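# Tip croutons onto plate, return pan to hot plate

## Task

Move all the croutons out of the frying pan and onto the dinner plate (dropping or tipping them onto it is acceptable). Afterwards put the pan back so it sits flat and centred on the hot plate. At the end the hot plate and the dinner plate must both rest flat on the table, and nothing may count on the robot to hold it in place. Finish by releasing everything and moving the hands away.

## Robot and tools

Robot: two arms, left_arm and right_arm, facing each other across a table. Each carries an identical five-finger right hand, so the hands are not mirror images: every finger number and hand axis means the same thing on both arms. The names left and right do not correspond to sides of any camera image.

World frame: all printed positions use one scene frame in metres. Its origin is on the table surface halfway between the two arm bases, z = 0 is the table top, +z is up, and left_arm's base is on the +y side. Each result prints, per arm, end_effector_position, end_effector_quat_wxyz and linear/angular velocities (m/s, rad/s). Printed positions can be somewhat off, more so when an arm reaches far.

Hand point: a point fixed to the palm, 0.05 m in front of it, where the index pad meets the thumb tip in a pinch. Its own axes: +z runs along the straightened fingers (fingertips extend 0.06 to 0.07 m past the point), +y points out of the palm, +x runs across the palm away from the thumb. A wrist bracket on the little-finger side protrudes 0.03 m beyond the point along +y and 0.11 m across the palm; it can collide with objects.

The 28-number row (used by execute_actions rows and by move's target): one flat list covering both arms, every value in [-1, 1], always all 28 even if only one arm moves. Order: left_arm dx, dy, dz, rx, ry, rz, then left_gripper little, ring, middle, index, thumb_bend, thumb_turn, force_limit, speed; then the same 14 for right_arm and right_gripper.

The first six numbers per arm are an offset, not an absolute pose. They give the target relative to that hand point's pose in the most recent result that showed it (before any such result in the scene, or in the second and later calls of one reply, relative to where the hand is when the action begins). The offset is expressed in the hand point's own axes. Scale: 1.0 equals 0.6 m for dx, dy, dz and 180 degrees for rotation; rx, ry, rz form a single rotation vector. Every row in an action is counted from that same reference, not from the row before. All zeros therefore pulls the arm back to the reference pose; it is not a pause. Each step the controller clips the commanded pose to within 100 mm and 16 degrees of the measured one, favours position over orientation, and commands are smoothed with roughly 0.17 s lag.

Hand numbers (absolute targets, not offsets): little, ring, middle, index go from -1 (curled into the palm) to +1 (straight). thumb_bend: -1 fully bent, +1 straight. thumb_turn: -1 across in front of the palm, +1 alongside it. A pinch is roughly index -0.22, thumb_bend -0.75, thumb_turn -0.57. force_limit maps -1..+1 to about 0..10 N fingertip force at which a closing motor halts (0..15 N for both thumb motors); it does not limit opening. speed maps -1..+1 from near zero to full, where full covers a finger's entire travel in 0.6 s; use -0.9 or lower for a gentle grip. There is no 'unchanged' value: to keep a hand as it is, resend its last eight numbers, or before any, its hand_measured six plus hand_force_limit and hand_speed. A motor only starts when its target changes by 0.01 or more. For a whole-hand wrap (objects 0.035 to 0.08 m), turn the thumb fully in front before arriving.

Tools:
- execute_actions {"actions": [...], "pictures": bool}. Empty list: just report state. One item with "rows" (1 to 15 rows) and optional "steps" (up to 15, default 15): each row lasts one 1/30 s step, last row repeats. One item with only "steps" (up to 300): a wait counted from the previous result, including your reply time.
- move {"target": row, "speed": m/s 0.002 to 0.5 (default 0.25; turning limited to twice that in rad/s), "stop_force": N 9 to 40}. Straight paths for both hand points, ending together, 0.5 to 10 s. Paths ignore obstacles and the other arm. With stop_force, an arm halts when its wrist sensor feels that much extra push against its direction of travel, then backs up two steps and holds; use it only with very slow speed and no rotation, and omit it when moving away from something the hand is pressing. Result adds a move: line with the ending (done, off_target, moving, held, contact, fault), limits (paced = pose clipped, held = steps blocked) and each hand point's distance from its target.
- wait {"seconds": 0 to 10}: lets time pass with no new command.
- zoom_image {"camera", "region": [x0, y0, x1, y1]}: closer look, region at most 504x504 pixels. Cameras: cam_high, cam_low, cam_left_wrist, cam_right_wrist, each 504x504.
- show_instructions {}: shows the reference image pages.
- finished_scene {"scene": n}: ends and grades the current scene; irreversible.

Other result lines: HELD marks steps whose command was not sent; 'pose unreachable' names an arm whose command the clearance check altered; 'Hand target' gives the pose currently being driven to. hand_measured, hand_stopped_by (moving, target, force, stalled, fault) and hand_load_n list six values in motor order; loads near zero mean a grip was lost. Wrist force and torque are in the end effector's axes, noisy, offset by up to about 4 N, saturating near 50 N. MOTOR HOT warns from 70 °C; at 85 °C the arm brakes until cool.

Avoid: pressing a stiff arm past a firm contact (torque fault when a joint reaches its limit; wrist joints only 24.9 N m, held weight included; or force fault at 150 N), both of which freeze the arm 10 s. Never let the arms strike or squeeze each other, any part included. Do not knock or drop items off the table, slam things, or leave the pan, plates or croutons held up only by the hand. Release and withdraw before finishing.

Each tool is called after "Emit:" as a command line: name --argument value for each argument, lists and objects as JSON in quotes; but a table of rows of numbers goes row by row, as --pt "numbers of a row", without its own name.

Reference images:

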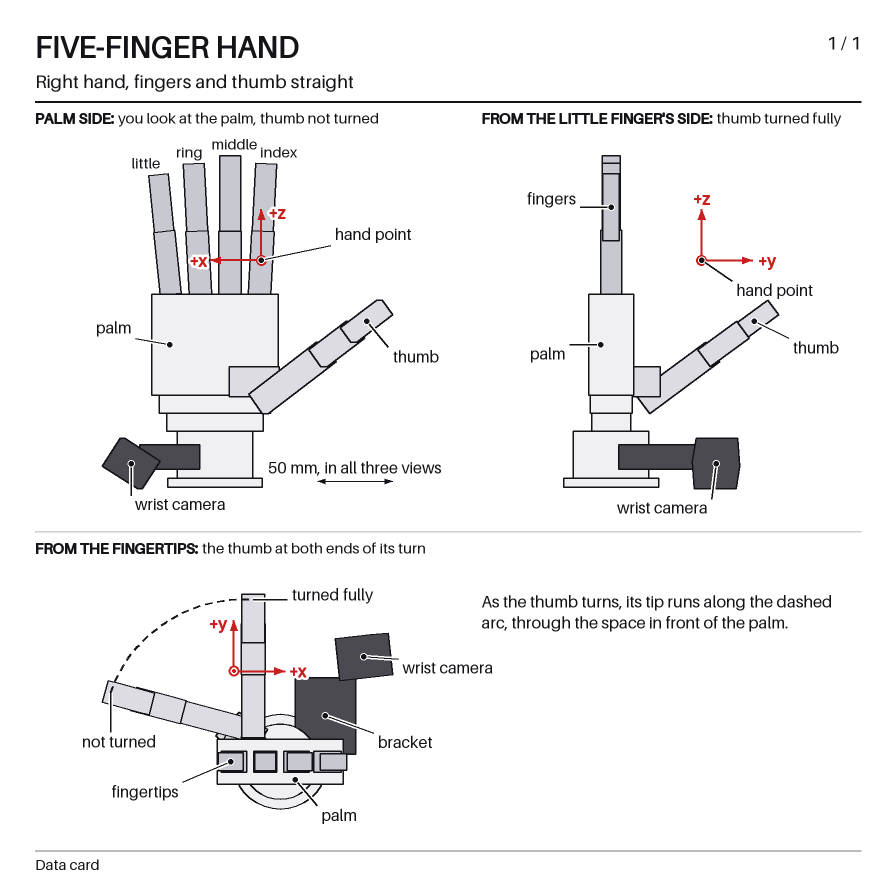

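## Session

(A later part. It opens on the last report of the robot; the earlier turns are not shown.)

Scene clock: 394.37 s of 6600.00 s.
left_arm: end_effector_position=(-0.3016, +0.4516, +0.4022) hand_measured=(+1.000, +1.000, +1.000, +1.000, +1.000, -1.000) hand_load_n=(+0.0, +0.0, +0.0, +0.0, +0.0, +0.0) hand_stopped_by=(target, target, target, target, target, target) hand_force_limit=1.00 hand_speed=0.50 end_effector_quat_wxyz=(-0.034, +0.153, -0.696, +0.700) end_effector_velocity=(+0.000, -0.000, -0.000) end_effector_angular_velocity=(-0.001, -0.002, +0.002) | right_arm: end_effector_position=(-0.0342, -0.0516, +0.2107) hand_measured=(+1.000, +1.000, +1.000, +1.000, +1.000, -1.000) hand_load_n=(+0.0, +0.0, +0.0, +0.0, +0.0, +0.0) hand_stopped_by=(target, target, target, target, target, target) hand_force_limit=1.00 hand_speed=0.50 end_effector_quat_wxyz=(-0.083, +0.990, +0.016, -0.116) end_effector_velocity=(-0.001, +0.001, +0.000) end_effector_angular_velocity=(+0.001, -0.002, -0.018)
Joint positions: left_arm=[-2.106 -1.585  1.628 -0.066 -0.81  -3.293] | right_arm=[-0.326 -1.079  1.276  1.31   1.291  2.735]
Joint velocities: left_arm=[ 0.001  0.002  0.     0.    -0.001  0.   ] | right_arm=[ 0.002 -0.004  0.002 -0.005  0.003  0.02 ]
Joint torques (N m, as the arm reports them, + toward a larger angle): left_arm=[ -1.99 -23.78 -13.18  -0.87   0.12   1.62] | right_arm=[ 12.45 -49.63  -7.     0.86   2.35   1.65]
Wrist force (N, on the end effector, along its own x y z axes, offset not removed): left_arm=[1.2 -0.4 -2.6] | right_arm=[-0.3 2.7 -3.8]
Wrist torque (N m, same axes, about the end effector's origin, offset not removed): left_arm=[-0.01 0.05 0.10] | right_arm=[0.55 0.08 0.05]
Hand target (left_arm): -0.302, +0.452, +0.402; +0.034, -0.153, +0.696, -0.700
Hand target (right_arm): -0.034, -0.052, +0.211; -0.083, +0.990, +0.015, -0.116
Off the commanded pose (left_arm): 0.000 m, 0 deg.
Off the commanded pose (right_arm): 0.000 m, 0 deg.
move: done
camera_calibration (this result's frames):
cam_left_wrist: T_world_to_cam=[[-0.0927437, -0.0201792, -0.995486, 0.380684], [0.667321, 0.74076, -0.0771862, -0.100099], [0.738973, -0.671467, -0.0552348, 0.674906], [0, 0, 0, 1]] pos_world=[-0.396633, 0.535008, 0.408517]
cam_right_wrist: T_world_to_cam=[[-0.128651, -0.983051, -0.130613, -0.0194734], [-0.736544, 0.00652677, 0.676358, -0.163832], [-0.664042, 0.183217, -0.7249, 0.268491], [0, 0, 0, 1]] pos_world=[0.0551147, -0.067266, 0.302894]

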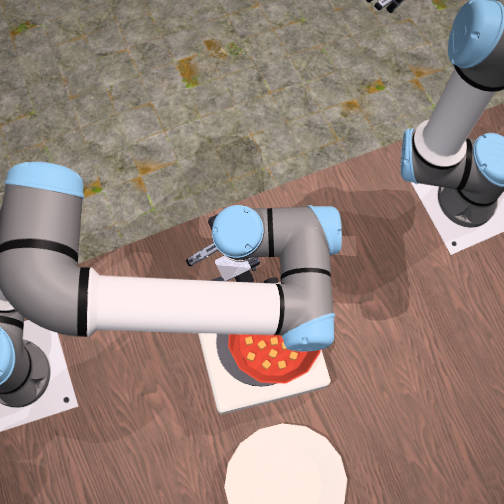

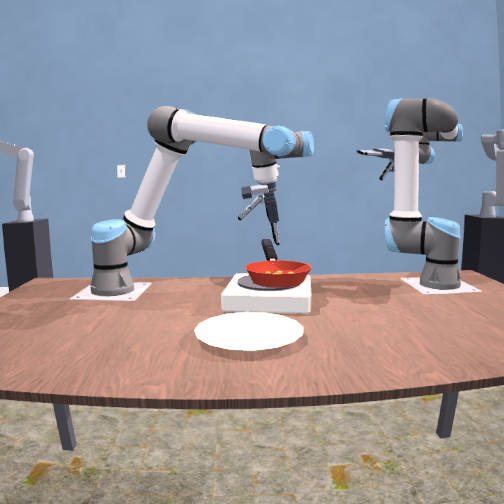

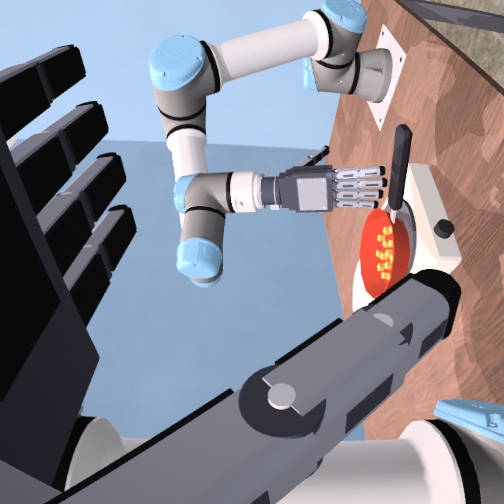

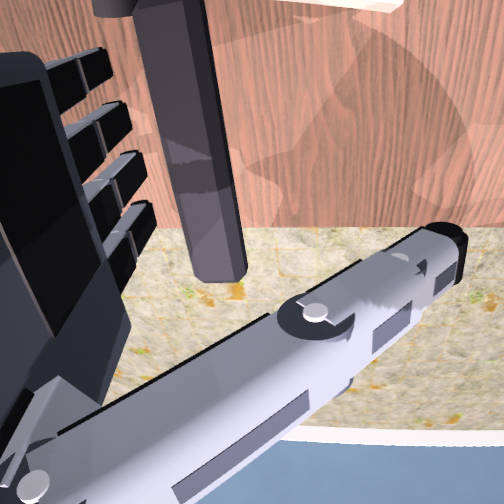

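Emit:
move --target '[0,0,0,0,0,0,1,1,1,1,1,-1,1,0.5, 0,-0.013,0,0,0,0,1,1,1,1,1,-1,1,0.5]'

Emit:
move --target '[0,0,0,0,0,0,1,1,1,1,1,-1,1,0.5, 0,0,0.19,0,0,0,1,1,1,1,1,-1,1,0.5]' --speed 0.06

Emit:
zoom_image --camera "cam_low" --region '[180, 150, 360, 310]'

Scene clock: 402.47 s of 6600.00 s.
left_arm: end_effector_position=(-0.3016, +0.4516, +0.4022) hand_measured=(+1.000, +1.000, +1.000, +1.000, +1.000, -1.000) hand_load_n=(+0.0, +0.0, +0.0, +0.0, +0.0, +0.0) hand_stopped_by=(target, target, target, target, target, target) hand_force_limit=1.00 hand_speed=0.50 end_effector_quat_wxyz=(-0.034, +0.153, -0.696, +0.700) end_effector_velocity=(-0.001, +0.000, -0.000) end_effector_angular_velocity=(-0.000, -0.000, -0.004) | right_arm: end_effector_position=(-0.0343, -0.0443, +0.2119) hand_measured=(+1.000, +1.000, +1.000, +1.000, +1.000, -1.000) hand_load_n=(+0.0, +0.0, +0.0, +0.0, +0.0, +0.0) hand_stopped_by=(target, target, target, target, target, target) hand_force_limit=1.00 hand_speed=0.50 end_effector_quat_wxyz=(-0.083, +0.990, +0.016, -0.116) end_effector_velocity=(+0.000, +0.002, +0.000) end_effector_angular_velocity=(-0.000, -0.001, +0.002)
Joint positions: left_arm=[-2.106 -1.585  1.628 -0.066 -0.81  -3.293] | right_arm=[-0.321 -1.061  1.246  1.321  1.292  2.741]
Joint velocities: left_arm=[-0.001  0.001  0.    -0.001  0.002 -0.   ] | right_arm=[ 0.002  0.006 -0.011  0.005  0.001 -0.001]
Joint torques (N m, as the arm reports them, + toward a larger angle): left_arm=[ -2.31 -24.58 -13.25  -0.77   0.05   1.52] | right_arm=[ 14.42 -25.9  -29.32   3.53  -3.05   1.23]
Wrist force (N, on the end effector, along its own x y z axes, offset not removed): left_arm=[0.0 -0.2 0.4] | right_arm=[1.0 0.6 -3.0]
Wrist torque (N m, same axes, about the end effector's origin, offset not removed): left_arm=[-0.18 0.07 0.06] | right_arm=[0.18 0.08 0.26]
Hand target (left_arm): -0.302, +0.452, +0.402; +0.034, -0.153, +0.696, -0.700
Hand target (right_arm): -0.034, -0.044, +0.212; -0.083, +0.990, +0.016, -0.116
Off the commanded pose (left_arm): 0.000 m, 0 deg.
Off the commanded pose (right_arm): 0.000 m, 0 deg.
After step 90, 4.37 s passed at rest.
move: done
camera_calibration (this result's frames):
cam_left_wrist: T_world_to_cam=[[-0.0927435, -0.0201792, -0.995486, 0.380684], [0.667321, 0.74076, -0.0771861, -0.100099], [0.738973, -0.671467, -0.0552346, 0.674906], [0, 0, 0, 1]] pos_world=[-0.396633, 0.535008, 0.408517]
cam_right_wrist: T_world_to_cam=[[-0.128742, -0.983033, -0.130656, -0.0120667], [-0.736578, 0.00657518, 0.676321, -0.164783], [-0.663987, 0.183309, -0.724927, 0.268008], [0, 0, 0, 1]] pos_world=[0.055025, -0.0599068, 0.304155]

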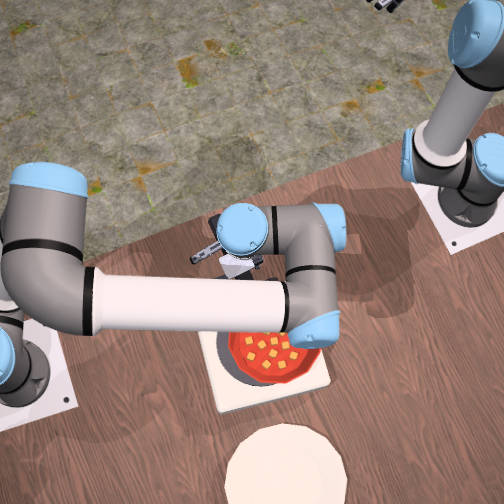

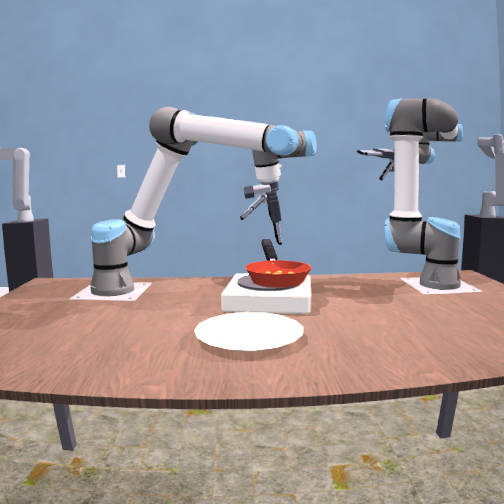

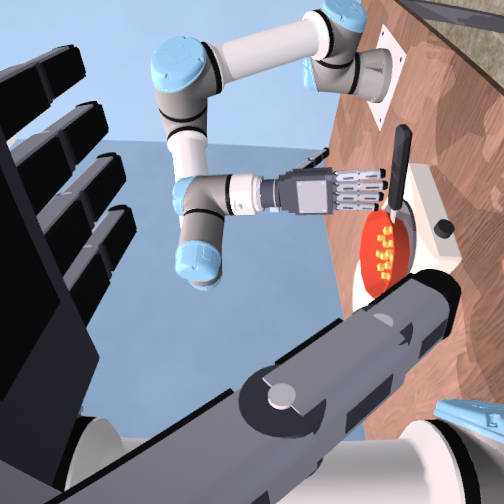

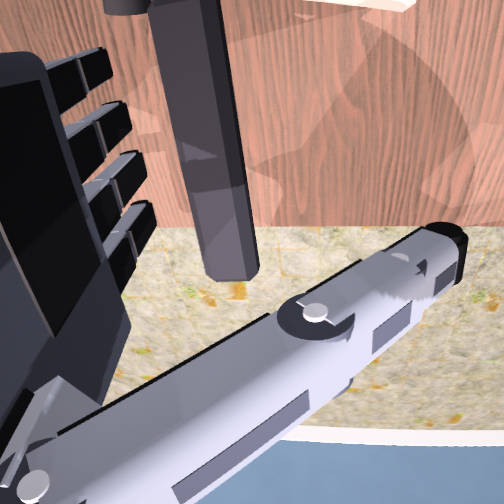

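Scene clock: 404.83 s of 6600.00 s.
left_arm: end_effector_position=(-0.3016, +0.4516, +0.4022) hand_measured=(+1.000, +1.000, +1.000, +1.000, +1.000, -1.000) hand_load_n=(+0.0, +0.0, +0.0, +0.0, +0.0, +0.0) hand_stopped_by=(target, target, target, target, target, target) hand_force_limit=1.00 hand_speed=0.50 end_effector_quat_wxyz=(-0.034, +0.153, -0.696, +0.700) end_effector_velocity=(-0.000, +0.000, -0.000) end_effector_angular_velocity=(-0.000, +0.000, -0.001) | right_arm: end_effector_position=(-0.0606, -0.0260, +0.1028) hand_measured=(+1.000, +1.000, +1.000, +1.000, +1.000, -1.000) hand_load_n=(+0.0, +0.0, +0.0, +0.0, +0.0, +0.0) hand_stopped_by=(target, target, target, target, target, target) hand_force_limit=1.00 hand_speed=0.50 end_effector_quat_wxyz=(-0.083, +0.990, +0.016, -0.116) end_effector_velocity=(-0.000, +0.001, -0.002) end_effector_angular_velocity=(+0.001, -0.001, +0.001)
Joint positions: left_arm=[-2.106 -1.585  1.628 -0.066 -0.81  -3.293] | right_arm=[-0.259 -0.947  1.349  1.087  1.296  2.805]
Joint velocities: left_arm=[-0.     0.     0.     0.     0.001 -0.   ] | right_arm=[ 0.001  0.003  0.    -0.005  0.     0.001]
Joint torques (N m, as the arm reports them, + toward a larger angle): left_arm=[ -2.36 -24.45 -12.97  -0.82   0.     1.55] | right_arm=[ 13.63 -28.03  -6.74   0.48   2.19   1.48]
Wrist force (N, on the end effector, along its own x y z axes, offset not removed): left_arm=[1.1 -1.3 -1.0] | right_arm=[0.0 -2.8 -2.6]
Wrist torque (N m, same axes, about the end effector's origin, offset not removed): left_arm=[-0.21 -0.03 0.10] | right_arm=[-0.32 0.14 0.05]
Hand target (left_arm): -0.302, +0.452, +0.402; +0.034, -0.153, +0.696, -0.700
Hand target (right_arm): -0.061, -0.026, +0.103; -0.083, +0.990, +0.016, -0.116
Off the commanded pose (left_arm): 0.000 m, 0 deg.
Off the commanded pose (right_arm): 0.000 m, 0 deg.
move: done
camera_calibration (this result's frames):
cam_left_wrist: T_world_to_cam=[[-0.0927438, -0.0201791, -0.995486, 0.380684], [0.667321, 0.740759, -0.0771862, -0.100099], [0.738973, -0.671467, -0.0552349, 0.674906], [0, 0, 0, 1]] pos_world=[-0.396633, 0.535008, 0.408517]
cam_right_wrist: T_world_to_cam=[[-0.12871, -0.983048, -0.130576, -0.0117699], [-0.736642, 0.00662354, 0.67625, -0.110528], [-0.663922, 0.183228, -0.725007, 0.168102], [0, 0, 0, 1]] pos_world=[0.0286724, -0.0416394, 0.195083]

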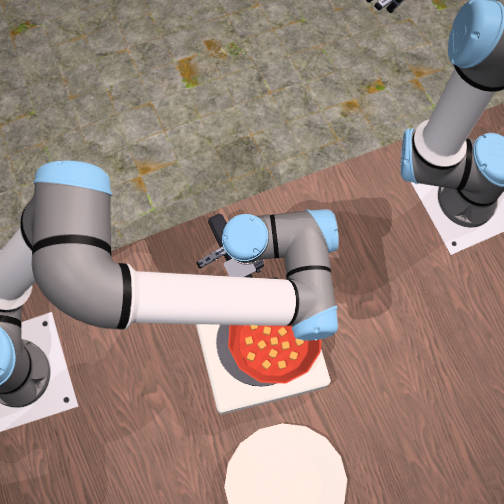

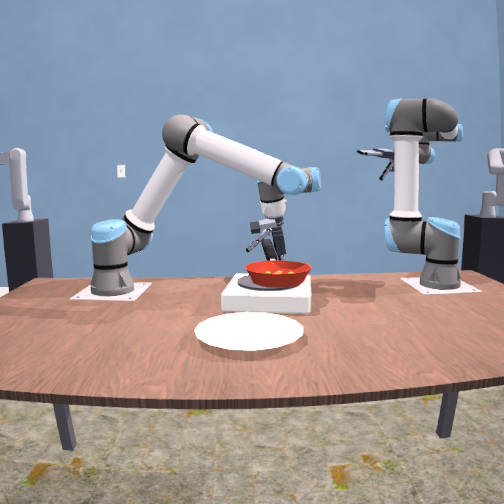

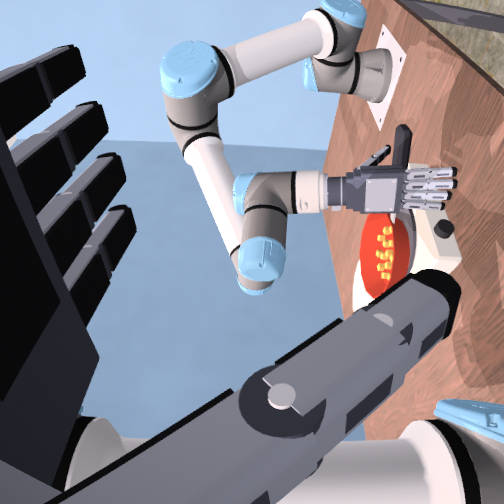

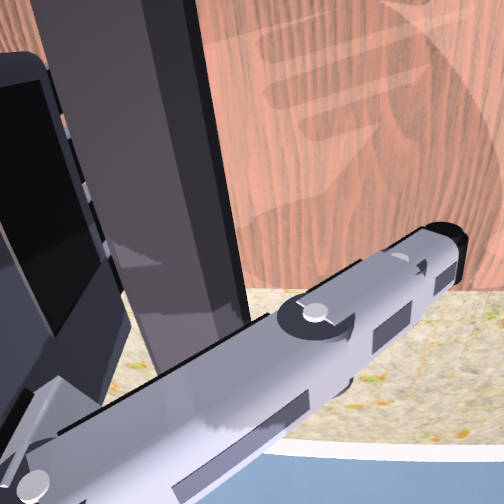

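Region (180, 150, 360, 310) of cam_low's 504x504 image, scaled by 2.800, with more detail than that image has.

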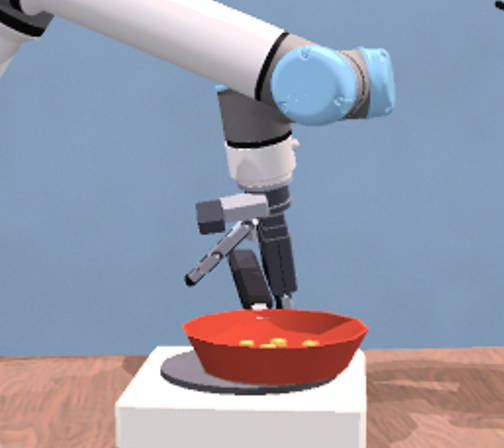

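Emit:
move --target '[0,0,0,0,0,0,1,1,1,1,1,-1,1,0.5, 0,0,0.018,0,0,0,1,1,1,1,1,-1,1,0.5]' --speed 0.03

Emit:
move --target '[0,0,0,0,0,0,1,1,1,1,1,-1,1,0.5, 0,0,0,0,0,0,-1,-1,-1,-1,1,-1,1,-0.4]'

Emit:
move --target '[0,0,0,0,0,0,1,1,1,1,1,-1,1,0.5, 0,0,0,0,0,0,-1,-1,-1,-1,-1,-1,1,-0.4]'

Emit:
zoom_image --camera "cam_low" --region '[180, 150, 360, 310]'

Scene clock: 412.87 s of 6600.00 s.
left_arm: end_effector_position=(-0.3016, +0.4516, +0.4022) hand_measured=(+1.000, +1.000, +1.000, +1.000, +1.000, -1.000) hand_load_n=(+0.0, +0.0, +0.0, +0.0, +0.0, +0.0) hand_stopped_by=(target, target, target, target, target, target) hand_force_limit=1.00 hand_speed=0.50 end_effector_quat_wxyz=(-0.034, +0.153, -0.696, +0.700) end_effector_velocity=(-0.000, +0.001, +0.000) end_effector_angular_velocity=(-0.000, +0.001, -0.001) | right_arm: end_effector_position=(-0.0630, -0.0243, +0.0928) hand_measured=(+1.000, +1.000, +1.000, +1.000, +1.000, -1.000) hand_load_n=(+0.0, +0.0, +0.0, +0.0, +0.0, +0.0) hand_stopped_by=(target, target, target, target, target, target) hand_force_limit=1.00 hand_speed=0.50 end_effector_quat_wxyz=(-0.083, +0.990, +0.016, -0.116) end_effector_velocity=(-0.000, +0.000, -0.002) end_effector_angular_velocity=(+0.001, -0.000, +0.001)
Joint positions: left_arm=[-2.106 -1.585  1.628 -0.066 -0.81  -3.293] | right_arm=[-0.253 -0.934  1.354  1.067  1.297  2.811]
Joint velocities: left_arm=[-0.003  0.001 -0.002  0.    -0.002 -0.001] | right_arm=[ 0.001  0.002  0.001 -0.005  0.     0.   ]
Joint torques (N m, as the arm reports them, + toward a larger angle): left_arm=[ -1.55 -24.01 -12.72  -0.91   0.06   1.53] | right_arm=[ 14.13 -29.52  -5.56   0.64   2.16   1.38]
Wrist force (N, on the end effector, along its own x y z axes, offset not removed): left_arm=[0.2 0.3 -1.6] | right_arm=[3.1 -1.3 -2.3]
Wrist torque (N m, same axes, about the end effector's origin, offset not removed): left_arm=[0.02 0.10 0.01] | right_arm=[0.09 -0.40 0.18]
Hand target (left_arm): -0.302, +0.452, +0.402; +0.034, -0.153, +0.696, -0.700
Hand target (right_arm): -0.063, -0.024, +0.092; -0.083, +0.990, +0.016, -0.116
Off the commanded pose (left_arm): 0.000 m, 0 deg.
Off the commanded pose (right_arm): 0.000 m, 0 deg.
After step 90, 4.23 s passed at rest.
move: done
camera_calibration (this result's frames):
cam_left_wrist: T_world_to_cam=[[-0.0927438, -0.0201791, -0.995486, 0.380684], [0.667321, 0.74076, -0.0771862, -0.100099], [0.738973, -0.671467, -0.0552349, 0.674906], [0, 0, 0, 1]] pos_world=[-0.396633, 0.535008, 0.408517]
cam_right_wrist: T_world_to_cam=[[-0.128705, -0.983051, -0.130561, -0.0117441], [-0.736646, 0.00663086, 0.676246, -0.105522], [-0.663918, 0.183213, -0.725014, 0.158884], [0, 0, 0, 1]] pos_world=[0.0262421, -0.039955, 0.185019]

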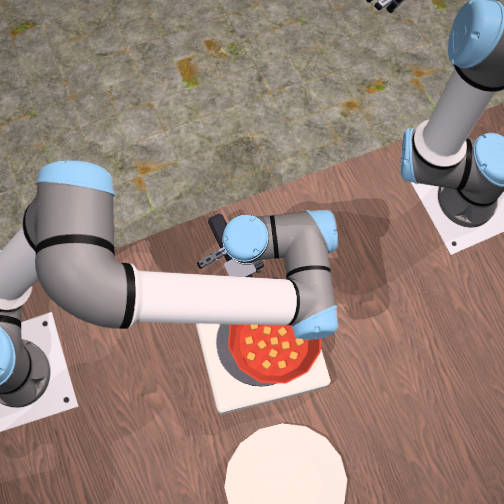

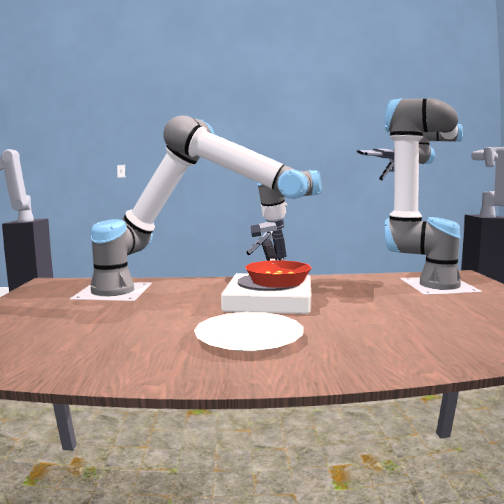

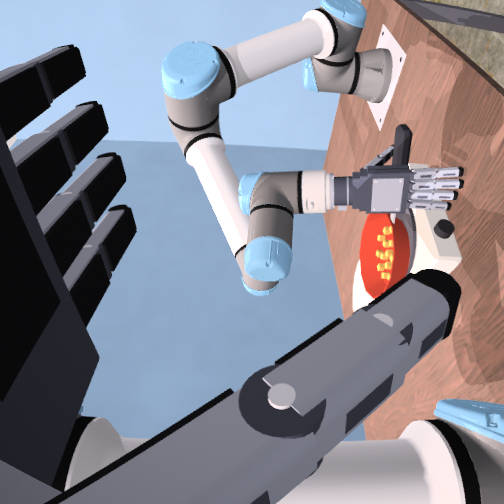

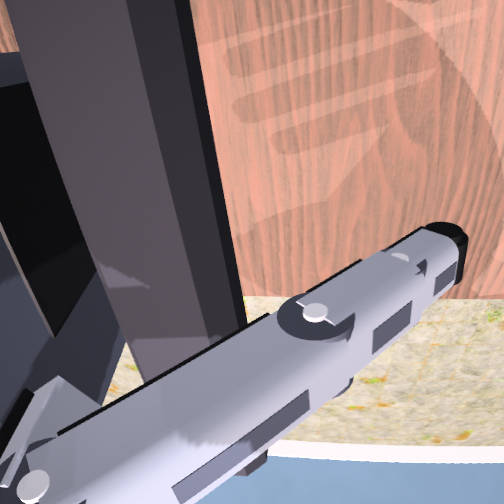

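Scene clock: 415.00 s of 6600.00 s.
left_arm: end_effector_position=(-0.3016, +0.4516, +0.4022) hand_measured=(+1.000, +1.000, +1.000, +1.000, +1.000, -1.000) hand_load_n=(+0.0, +0.0, +0.0, +0.0, +0.0, +0.0) hand_stopped_by=(target, target, target, target, target, target) hand_force_limit=1.00 hand_speed=0.50 end_effector_quat_wxyz=(-0.034, +0.153, -0.696, +0.700) end_effector_velocity=(-0.000, +0.000, -0.000) end_effector_angular_velocity=(-0.001, -0.003, -0.002) | right_arm: end_effector_position=(-0.0630, -0.0243, +0.0928) hand_measured=(-0.842, -0.824, -0.822, -0.818, +1.000, -1.000) hand_load_n=(+11.5, +9.0, +8.5, +8.5, +0.0, +0.0) hand_stopped_by=(force, force, force, force, target, target) hand_force_limit=1.00 hand_speed=-0.40 end_effector_quat_wxyz=(-0.083, +0.990, +0.016, -0.116) end_effector_velocity=(+0.000, -0.000, -0.001) end_effector_angular_velocity=(-0.001, +0.000, -0.000)
Joint positions: left_arm=[-2.106 -1.585  1.628 -0.066 -0.81  -3.293] | right_arm=[-0.253 -0.934  1.354  1.067  1.297  2.811]
Joint velocities: left_arm=[-0.     0.001  0.001 -0.     0.001  0.002] | right_arm=[-0.     0.001  0.    -0.     0.     0.   ]
Joint torques (N m, as the arm reports them, + toward a larger angle): left_arm=[ -2.15 -23.89 -12.03  -0.88   0.09   1.67] | right_arm=[-10.89 -51.97 -27.39   2.06   1.75  -1.59]
Wrist force (N, on the end effector, along its own x y z axes, offset not removed): left_arm=[0.5 -1.4 -0.8] | right_arm=[1.4 1.3 2.1]
Wrist torque (N m, same axes, about the end effector's origin, offset not removed): left_arm=[-0.25 0.04 -0.04] | right_arm=[-0.16 -0.31 0.35]
Hand target (left_arm): -0.302, +0.452, +0.402; +0.034, -0.153, +0.696, -0.700
Hand target (right_arm): -0.063, -0.024, +0.093; -0.083, +0.990, +0.016, -0.116
Off the commanded pose (left_arm): 0.000 m, 0 deg.
Off the commanded pose (right_arm): 0.000 m, 0 deg.
move: done
camera_calibration (this result's frames):
cam_left_wrist: T_world_to_cam=[[-0.0927438, -0.0201792, -0.995486, 0.380684], [0.667321, 0.740759, -0.0771862, -0.100099], [0.738973, -0.671467, -0.0552349, 0.674906], [0, 0, 0, 1]] pos_world=[-0.396633, 0.535008, 0.408517]
cam_right_wrist: T_world_to_cam=[[-0.1287, -0.983055, -0.130532, -0.0117522], [-0.736643, 0.00664612, 0.676249, -0.105523], [-0.663923, 0.183189, -0.725016, 0.158883], [0, 0, 0, 1]] pos_world=[0.0262406, -0.0399572, 0.185018]

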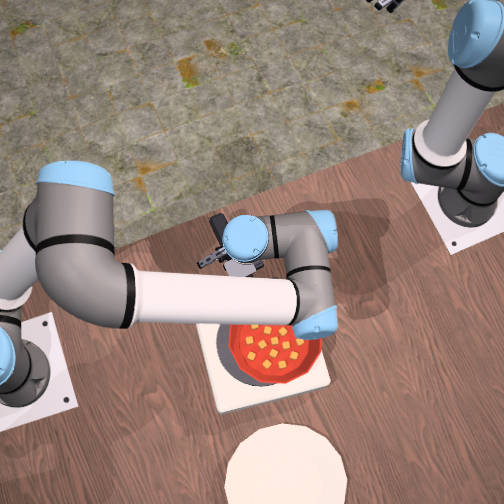

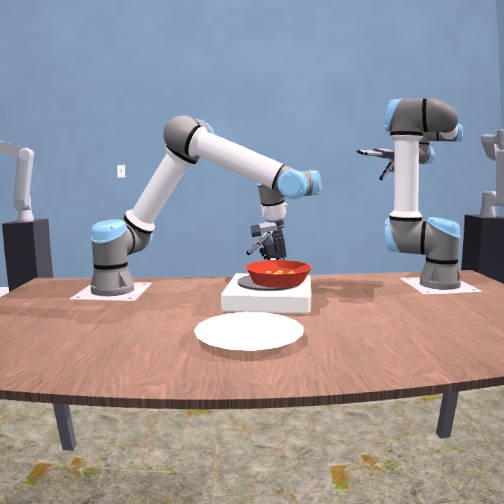

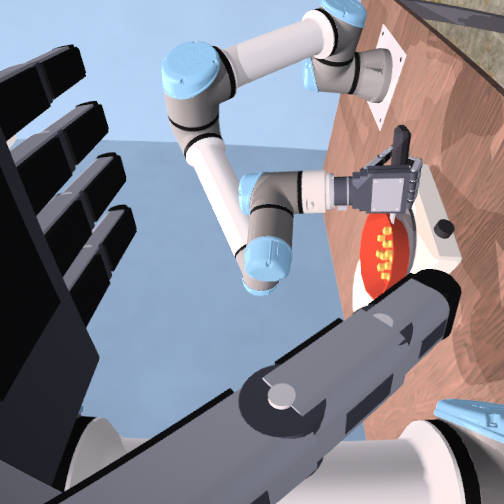

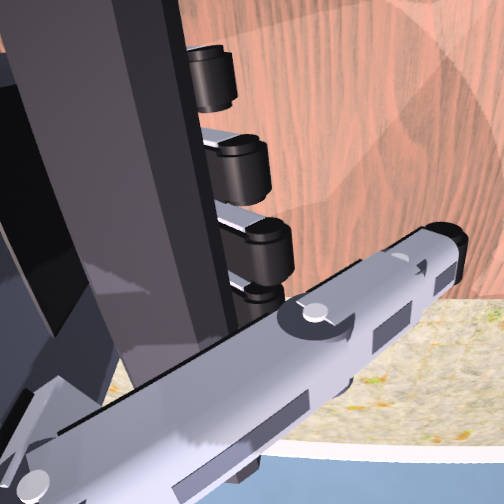

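Scene clock: 416.87 s of 6600.00 s.
left_arm: end_effector_position=(-0.3016, +0.4516, +0.4022) hand_measured=(+1.000, +1.000, +1.000, +1.000, +1.000, -1.000) hand_load_n=(+0.0, +0.0, +0.0, +0.0, +0.0, +0.0) hand_stopped_by=(target, target, target, target, target, target) hand_force_limit=1.00 hand_speed=0.50 end_effector_quat_wxyz=(-0.034, +0.153, -0.696, +0.700) end_effector_velocity=(-0.001, +0.000, -0.001) end_effector_angular_velocity=(-0.002, -0.002, -0.003) | right_arm: end_effector_position=(-0.0630, -0.0243, +0.0928) hand_measured=(-0.842, -0.824, -0.822, -0.818, +0.036, -1.000) hand_load_n=(+11.5, +9.0, +9.0, +8.5, +15.0, +3.0) hand_stopped_by=(force, force, force, force, force, target) hand_force_limit=1.00 hand_speed=-0.40 end_effector_quat_wxyz=(-0.083, +0.990, +0.016, -0.116) end_effector_velocity=(+0.000, +0.000, +0.001) end_effector_angular_velocity=(+0.000, +0.001, -0.003)
Joint positions: left_arm=[-2.106 -1.585  1.628 -0.066 -0.81  -3.293] | right_arm=[-0.253 -0.934  1.354  1.067  1.297  2.811]
Joint velocities: left_arm=[-0.001  0.002  0.001 -0.     0.002 -0.001] | right_arm=[-0.    -0.001 -0.     0.    -0.     0.002]
Joint torques (N m, as the arm reports them, + toward a larger angle): left_arm=[ -1.93 -24.03 -12.65  -0.91   0.09   1.57] | right_arm=[-11.18 -52.63 -26.43   2.02   1.59  -1.59]
Wrist force (N, on the end effector, along its own x y z axes, offset not removed): left_arm=[0.3 -0.7 -1.1] | right_arm=[0.6 -2.1 -0.2]
Wrist torque (N m, same axes, about the end effector's origin, offset not removed): left_arm=[-0.13 0.12 0.06] | right_arm=[-0.54 -0.36 0.02]
Hand target (left_arm): -0.302, +0.452, +0.402; +0.034, -0.153, +0.696, -0.700
Hand target (right_arm): -0.063, -0.024, +0.093; -0.083, +0.990, +0.016, -0.116
Off the commanded pose (left_arm): 0.000 m, 0 deg.
Off the commanded pose (right_arm): 0.000 m, 0 deg.
move: done
camera_calibration (this result's frames):
cam_left_wrist: T_world_to_cam=[[-0.0927437, -0.0201791, -0.995486, 0.380684], [0.667321, 0.740759, -0.0771862, -0.100099], [0.738973, -0.671467, -0.0552348, 0.674906], [0, 0, 0, 1]] pos_world=[-0.396633, 0.535008, 0.408517]
cam_right_wrist: T_world_to_cam=[[-0.1287, -0.983055, -0.130532, -0.0117521], [-0.736643, 0.00664645, 0.676249, -0.105523], [-0.663922, 0.183189, -0.725016, 0.158883], [0, 0, 0, 1]] pos_world=[0.026241, -0.0399572, 0.185019]

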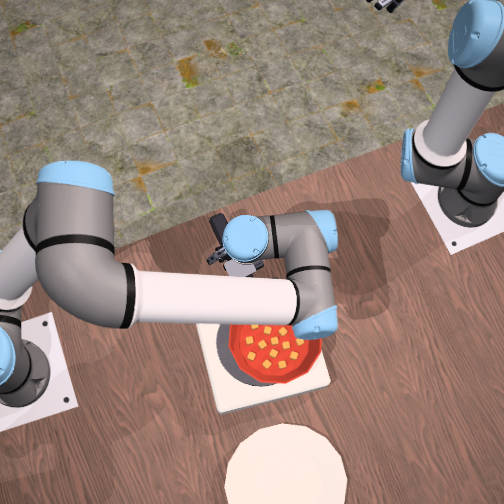

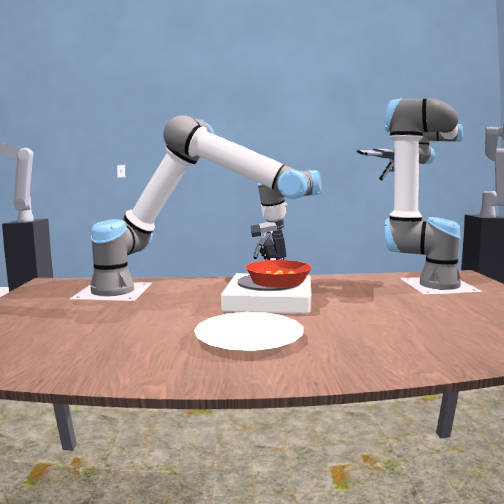

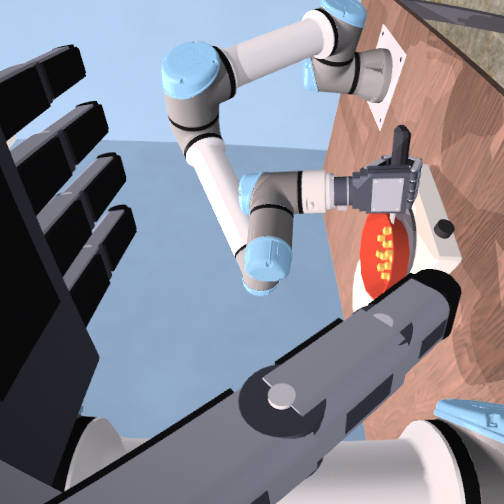

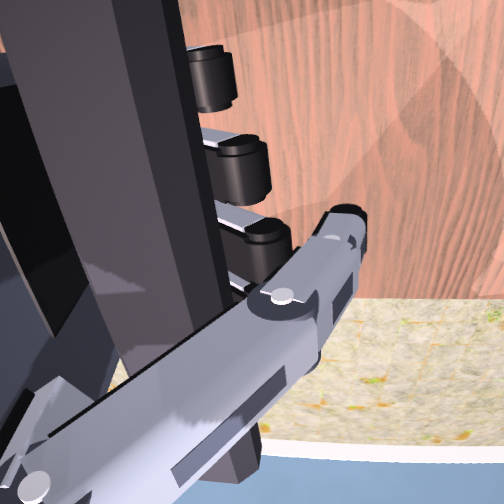

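Region (180, 150, 360, 310) of cam_low's 504x504 image, scaled by 2.800, with more detail than that image has.

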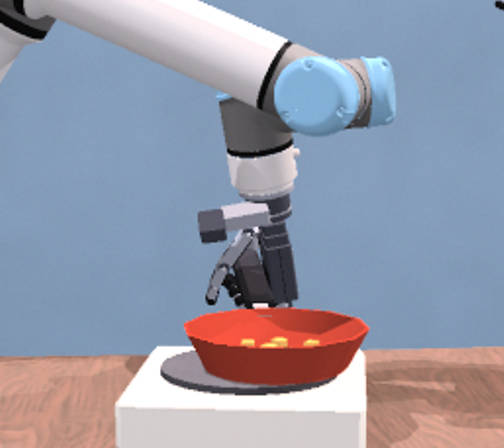

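Emit:
move --target '[0,0,0,0,0,0,1,1,1,1,1,-1,1,0.5, -0.0225,-0.017,-0.096,0,0,0,-1,-1,-1,-1,-1,-1,1,-0.4]' --speed 0.03

Emit:
zoom_image --camera "cam_low" --region '[180, 150, 360, 310]'

Scene clock: 423.20 s of 6600.00 s.
left_arm: end_effector_position=(-0.3016, +0.4516, +0.4022) hand_measured=(+1.000, +1.000, +1.000, +1.000, +1.000, -1.000) hand_load_n=(+0.0, +0.0, +0.0, +0.0, +0.0, +0.0) hand_stopped_by=(target, target, target, target, target, target) hand_force_limit=1.00 hand_speed=0.50 end_effector_quat_wxyz=(-0.034, +0.153, -0.696, +0.700) end_effector_velocity=(-0.001, +0.001, +0.000) end_effector_angular_velocity=(+0.001, +0.000, -0.002) | right_arm: end_effector_position=(-0.0629, -0.0242, +0.1525) hand_measured=(-0.842, -0.826, -0.822, -0.818, +0.036, -1.000) hand_load_n=(+11.5, +0.0, +5.0, +0.0, +15.0, +1.5) hand_stopped_by=(force, force, force, force, force, target) hand_force_limit=1.00 hand_speed=-0.40 end_effector_quat_wxyz=(-0.083, +0.990, +0.016, -0.116) end_effector_velocity=(+0.000, -0.000, +0.003) end_effector_angular_velocity=(-0.001, -0.000, -0.002)
Joint positions: left_arm=[-2.106 -1.585  1.628 -0.066 -0.81  -3.293] | right_arm=[-0.253 -0.984  1.275  1.196  1.297  2.81 ]
Joint velocities: left_arm=[-0.001  0.001 -0.003 -0.     0.001  0.002] | right_arm=[-0.001 -0.002 -0.004  0.007  0.     0.002]
Joint torques (N m, as the arm reports them, + toward a larger angle): left_arm=[ -2.14 -23.87 -13.22  -0.93   0.16   1.65] | right_arm=[-11.57 -54.59 -31.71   3.3   -2.65  -1.91]
Wrist force (N, on the end effector, along its own x y z axes, offset not removed): left_arm=[1.0 -0.9 -1.3] | right_arm=[1.3 -2.9 0.5]
Wrist torque (N m, same axes, about the end effector's origin, offset not removed): left_arm=[-0.15 -0.04 0.01] | right_arm=[-0.38 -0.75 0.35]
Hand target (left_arm): -0.302, +0.452, +0.402; +0.034, -0.153, +0.696, -0.700
Hand target (right_arm): -0.063, -0.024, +0.153; -0.083, +0.990, +0.016, -0.116
Off the commanded pose (left_arm): 0.000 m, 0 deg.
Off the commanded pose (right_arm): 0.000 m, 0 deg.
After step 90, 0.97 s passed at rest.
move: done
camera_calibration (this result's frames):
cam_left_wrist: T_world_to_cam=[[-0.0927438, -0.0201791, -0.995486, 0.380684], [0.667321, 0.74076, -0.0771862, -0.100099], [0.738973, -0.671467, -0.0552349, 0.674906], [0, 0, 0, 1]] pos_world=[-0.396633, 0.535008, 0.408517]
cam_right_wrist: T_world_to_cam=[[-0.128708, -0.983052, -0.130547, -0.00383314], [-0.736639, 0.00664086, 0.676254, -0.145812], [-0.663926, 0.183205, -0.725009, 0.202205], [0, 0, 0, 1]] pos_world=[0.0263454, -0.0398449, 0.244706]

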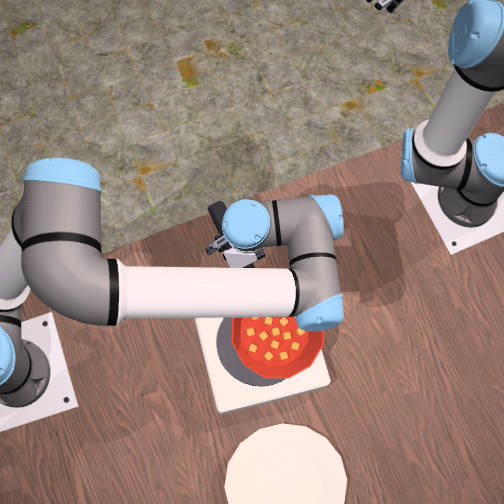

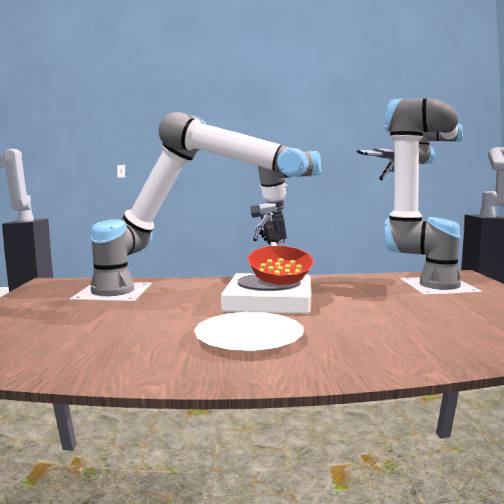

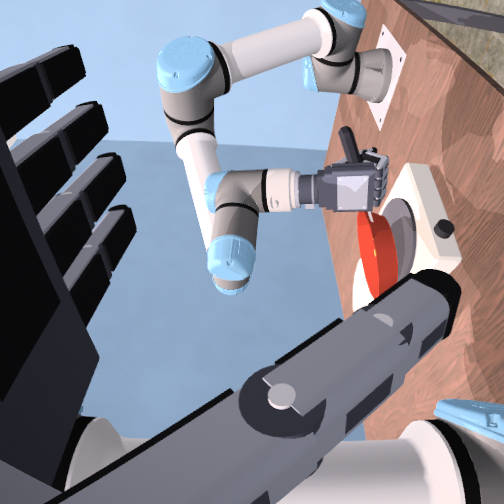

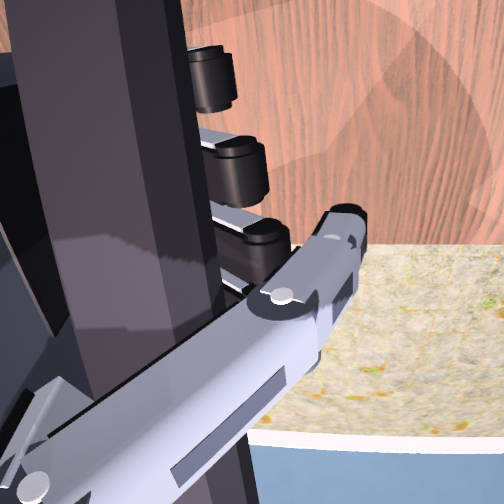

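Region (180, 150, 360, 310) of cam_low's 504x504 image, scaled by 2.800, with more detail than that image has.

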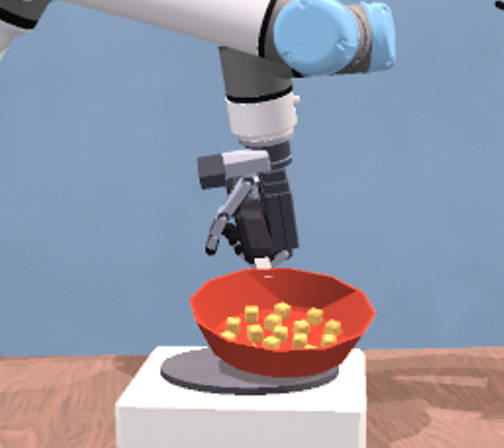

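Emit:
move --target '[0,0,0,0,0,0,1,1,1,1,1,-1,1,0.5, 0,0,0,0,0.07,0,-1,-1,-1,-1,-1,-1,1,-0.4]' --speed 0.04

Emit:
zoom_image --camera "cam_low" --region '[180, 150, 360, 310]'

Scene clock: 431.93 s of 6600.00 s.
left_arm: end_effector_position=(-0.3016, +0.4516, +0.4022) hand_measured=(+1.000, +1.000, +1.000, +1.000, +1.000, -1.000) hand_load_n=(+0.0, +0.0, +0.0, +0.0, +0.0, +0.0) hand_stopped_by=(target, target, target, target, target, target) hand_force_limit=1.00 hand_speed=0.50 end_effector_quat_wxyz=(-0.034, +0.153, -0.696, +0.700) end_effector_velocity=(-0.000, +0.001, -0.000) end_effector_angular_velocity=(+0.000, -0.001, +0.000) | right_arm: end_effector_position=(-0.0629, -0.0243, +0.1524) hand_measured=(-0.842, -0.826, -0.822, -0.818, +0.036, -1.000) hand_load_n=(+12.0, +0.0, +5.0, +0.0, +15.0, +1.5) hand_stopped_by=(force, force, force, force, force, target) hand_force_limit=1.00 hand_speed=-0.40 end_effector_quat_wxyz=(-0.084, +0.996, +0.007, -0.008) end_effector_velocity=(+0.000, -0.000, +0.000) end_effector_angular_velocity=(-0.000, -0.016, -0.003)
Joint positions: left_arm=[-2.106 -1.585  1.628 -0.066 -0.81  -3.293] | right_arm=[-0.154 -1.008  1.259  1.16   1.519  2.921]
Joint velocities: left_arm=[-0.001  0.002 -0.001 -0.    -0.001  0.001] | right_arm=[ 0.007 -0.001 -0.001 -0.001  0.017  0.007]
Joint torques (N m, as the arm reports them, + toward a larger angle): left_arm=[ -1.89 -24.3  -12.35  -0.9    0.16   1.57] | right_arm=[ 14.21 -54.68 -30.74   0.56   3.69   1.27]
Wrist force (N, on the end effector, along its own x y z axes, offset not removed): left_arm=[0.7 -0.7 -0.4] | right_arm=[1.0 1.1 9.3]
Wrist torque (N m, same axes, about the end effector's origin, offset not removed): left_arm=[-0.20 -0.04 0.10] | right_arm=[-0.08 -1.05 -0.10]
Hand target (left_arm): -0.302, +0.452, +0.402; +0.034, -0.153, +0.696, -0.700
Hand target (right_arm): -0.063, -0.024, +0.152; -0.084, +0.996, +0.007, -0.007
Off the commanded pose (left_arm): 0.000 m, 0 deg.
Off the commanded pose (right_arm): 0.000 m, 0 deg.
After step 90, 2.73 s passed at rest.
move: done
camera_calibration (this result's frames):
cam_left_wrist: T_world_to_cam=[[-0.0927437, -0.0201793, -0.995486, 0.380684], [0.667321, 0.740759, -0.0771862, -0.100099], [0.738973, -0.671467, -0.0552347, 0.674906], [0, 0, 0, 1]] pos_world=[-0.396633, 0.535008, 0.408517]
cam_right_wrist: T_world_to_cam=[[-0.132951, -0.977938, -0.161126, 0.000628452], [-0.863227, 0.0343756, 0.503644, -0.126738], [-0.486994, 0.206048, -0.848753, 0.232731], [0, 0, 0, 1]] pos_world=[0.00401905, -0.0429826, 0.261463]

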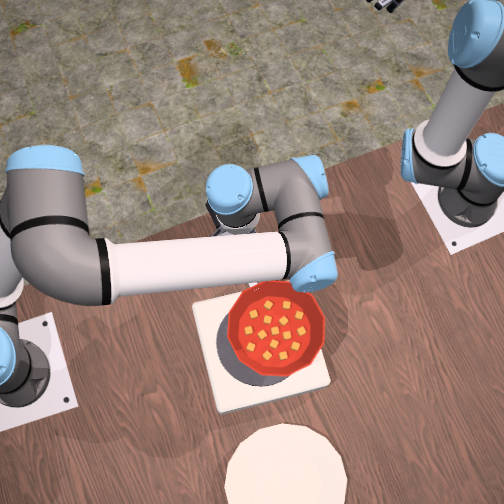

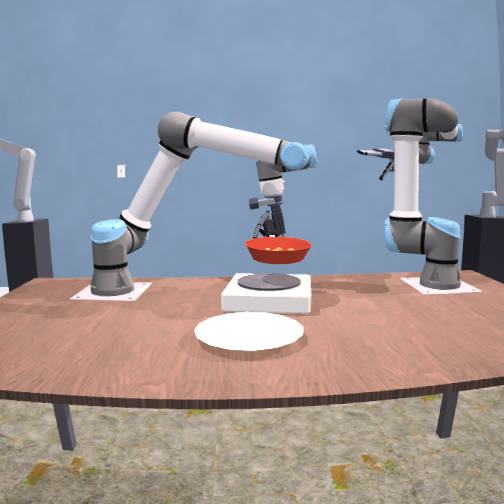

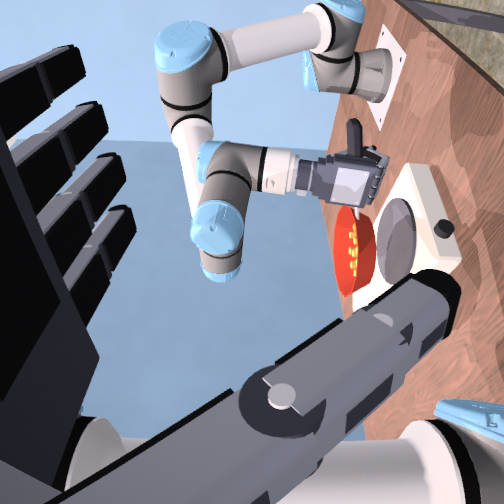

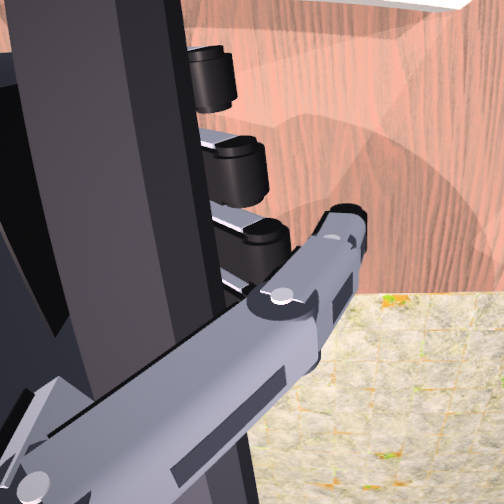

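Region (180, 150, 360, 310) of cam_low's 504x504 image, scaled by 2.800, with more detail than that image has.

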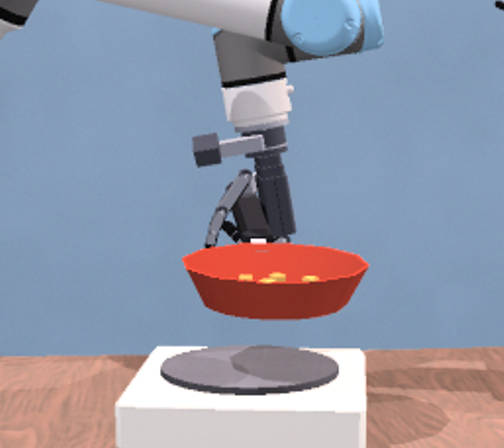

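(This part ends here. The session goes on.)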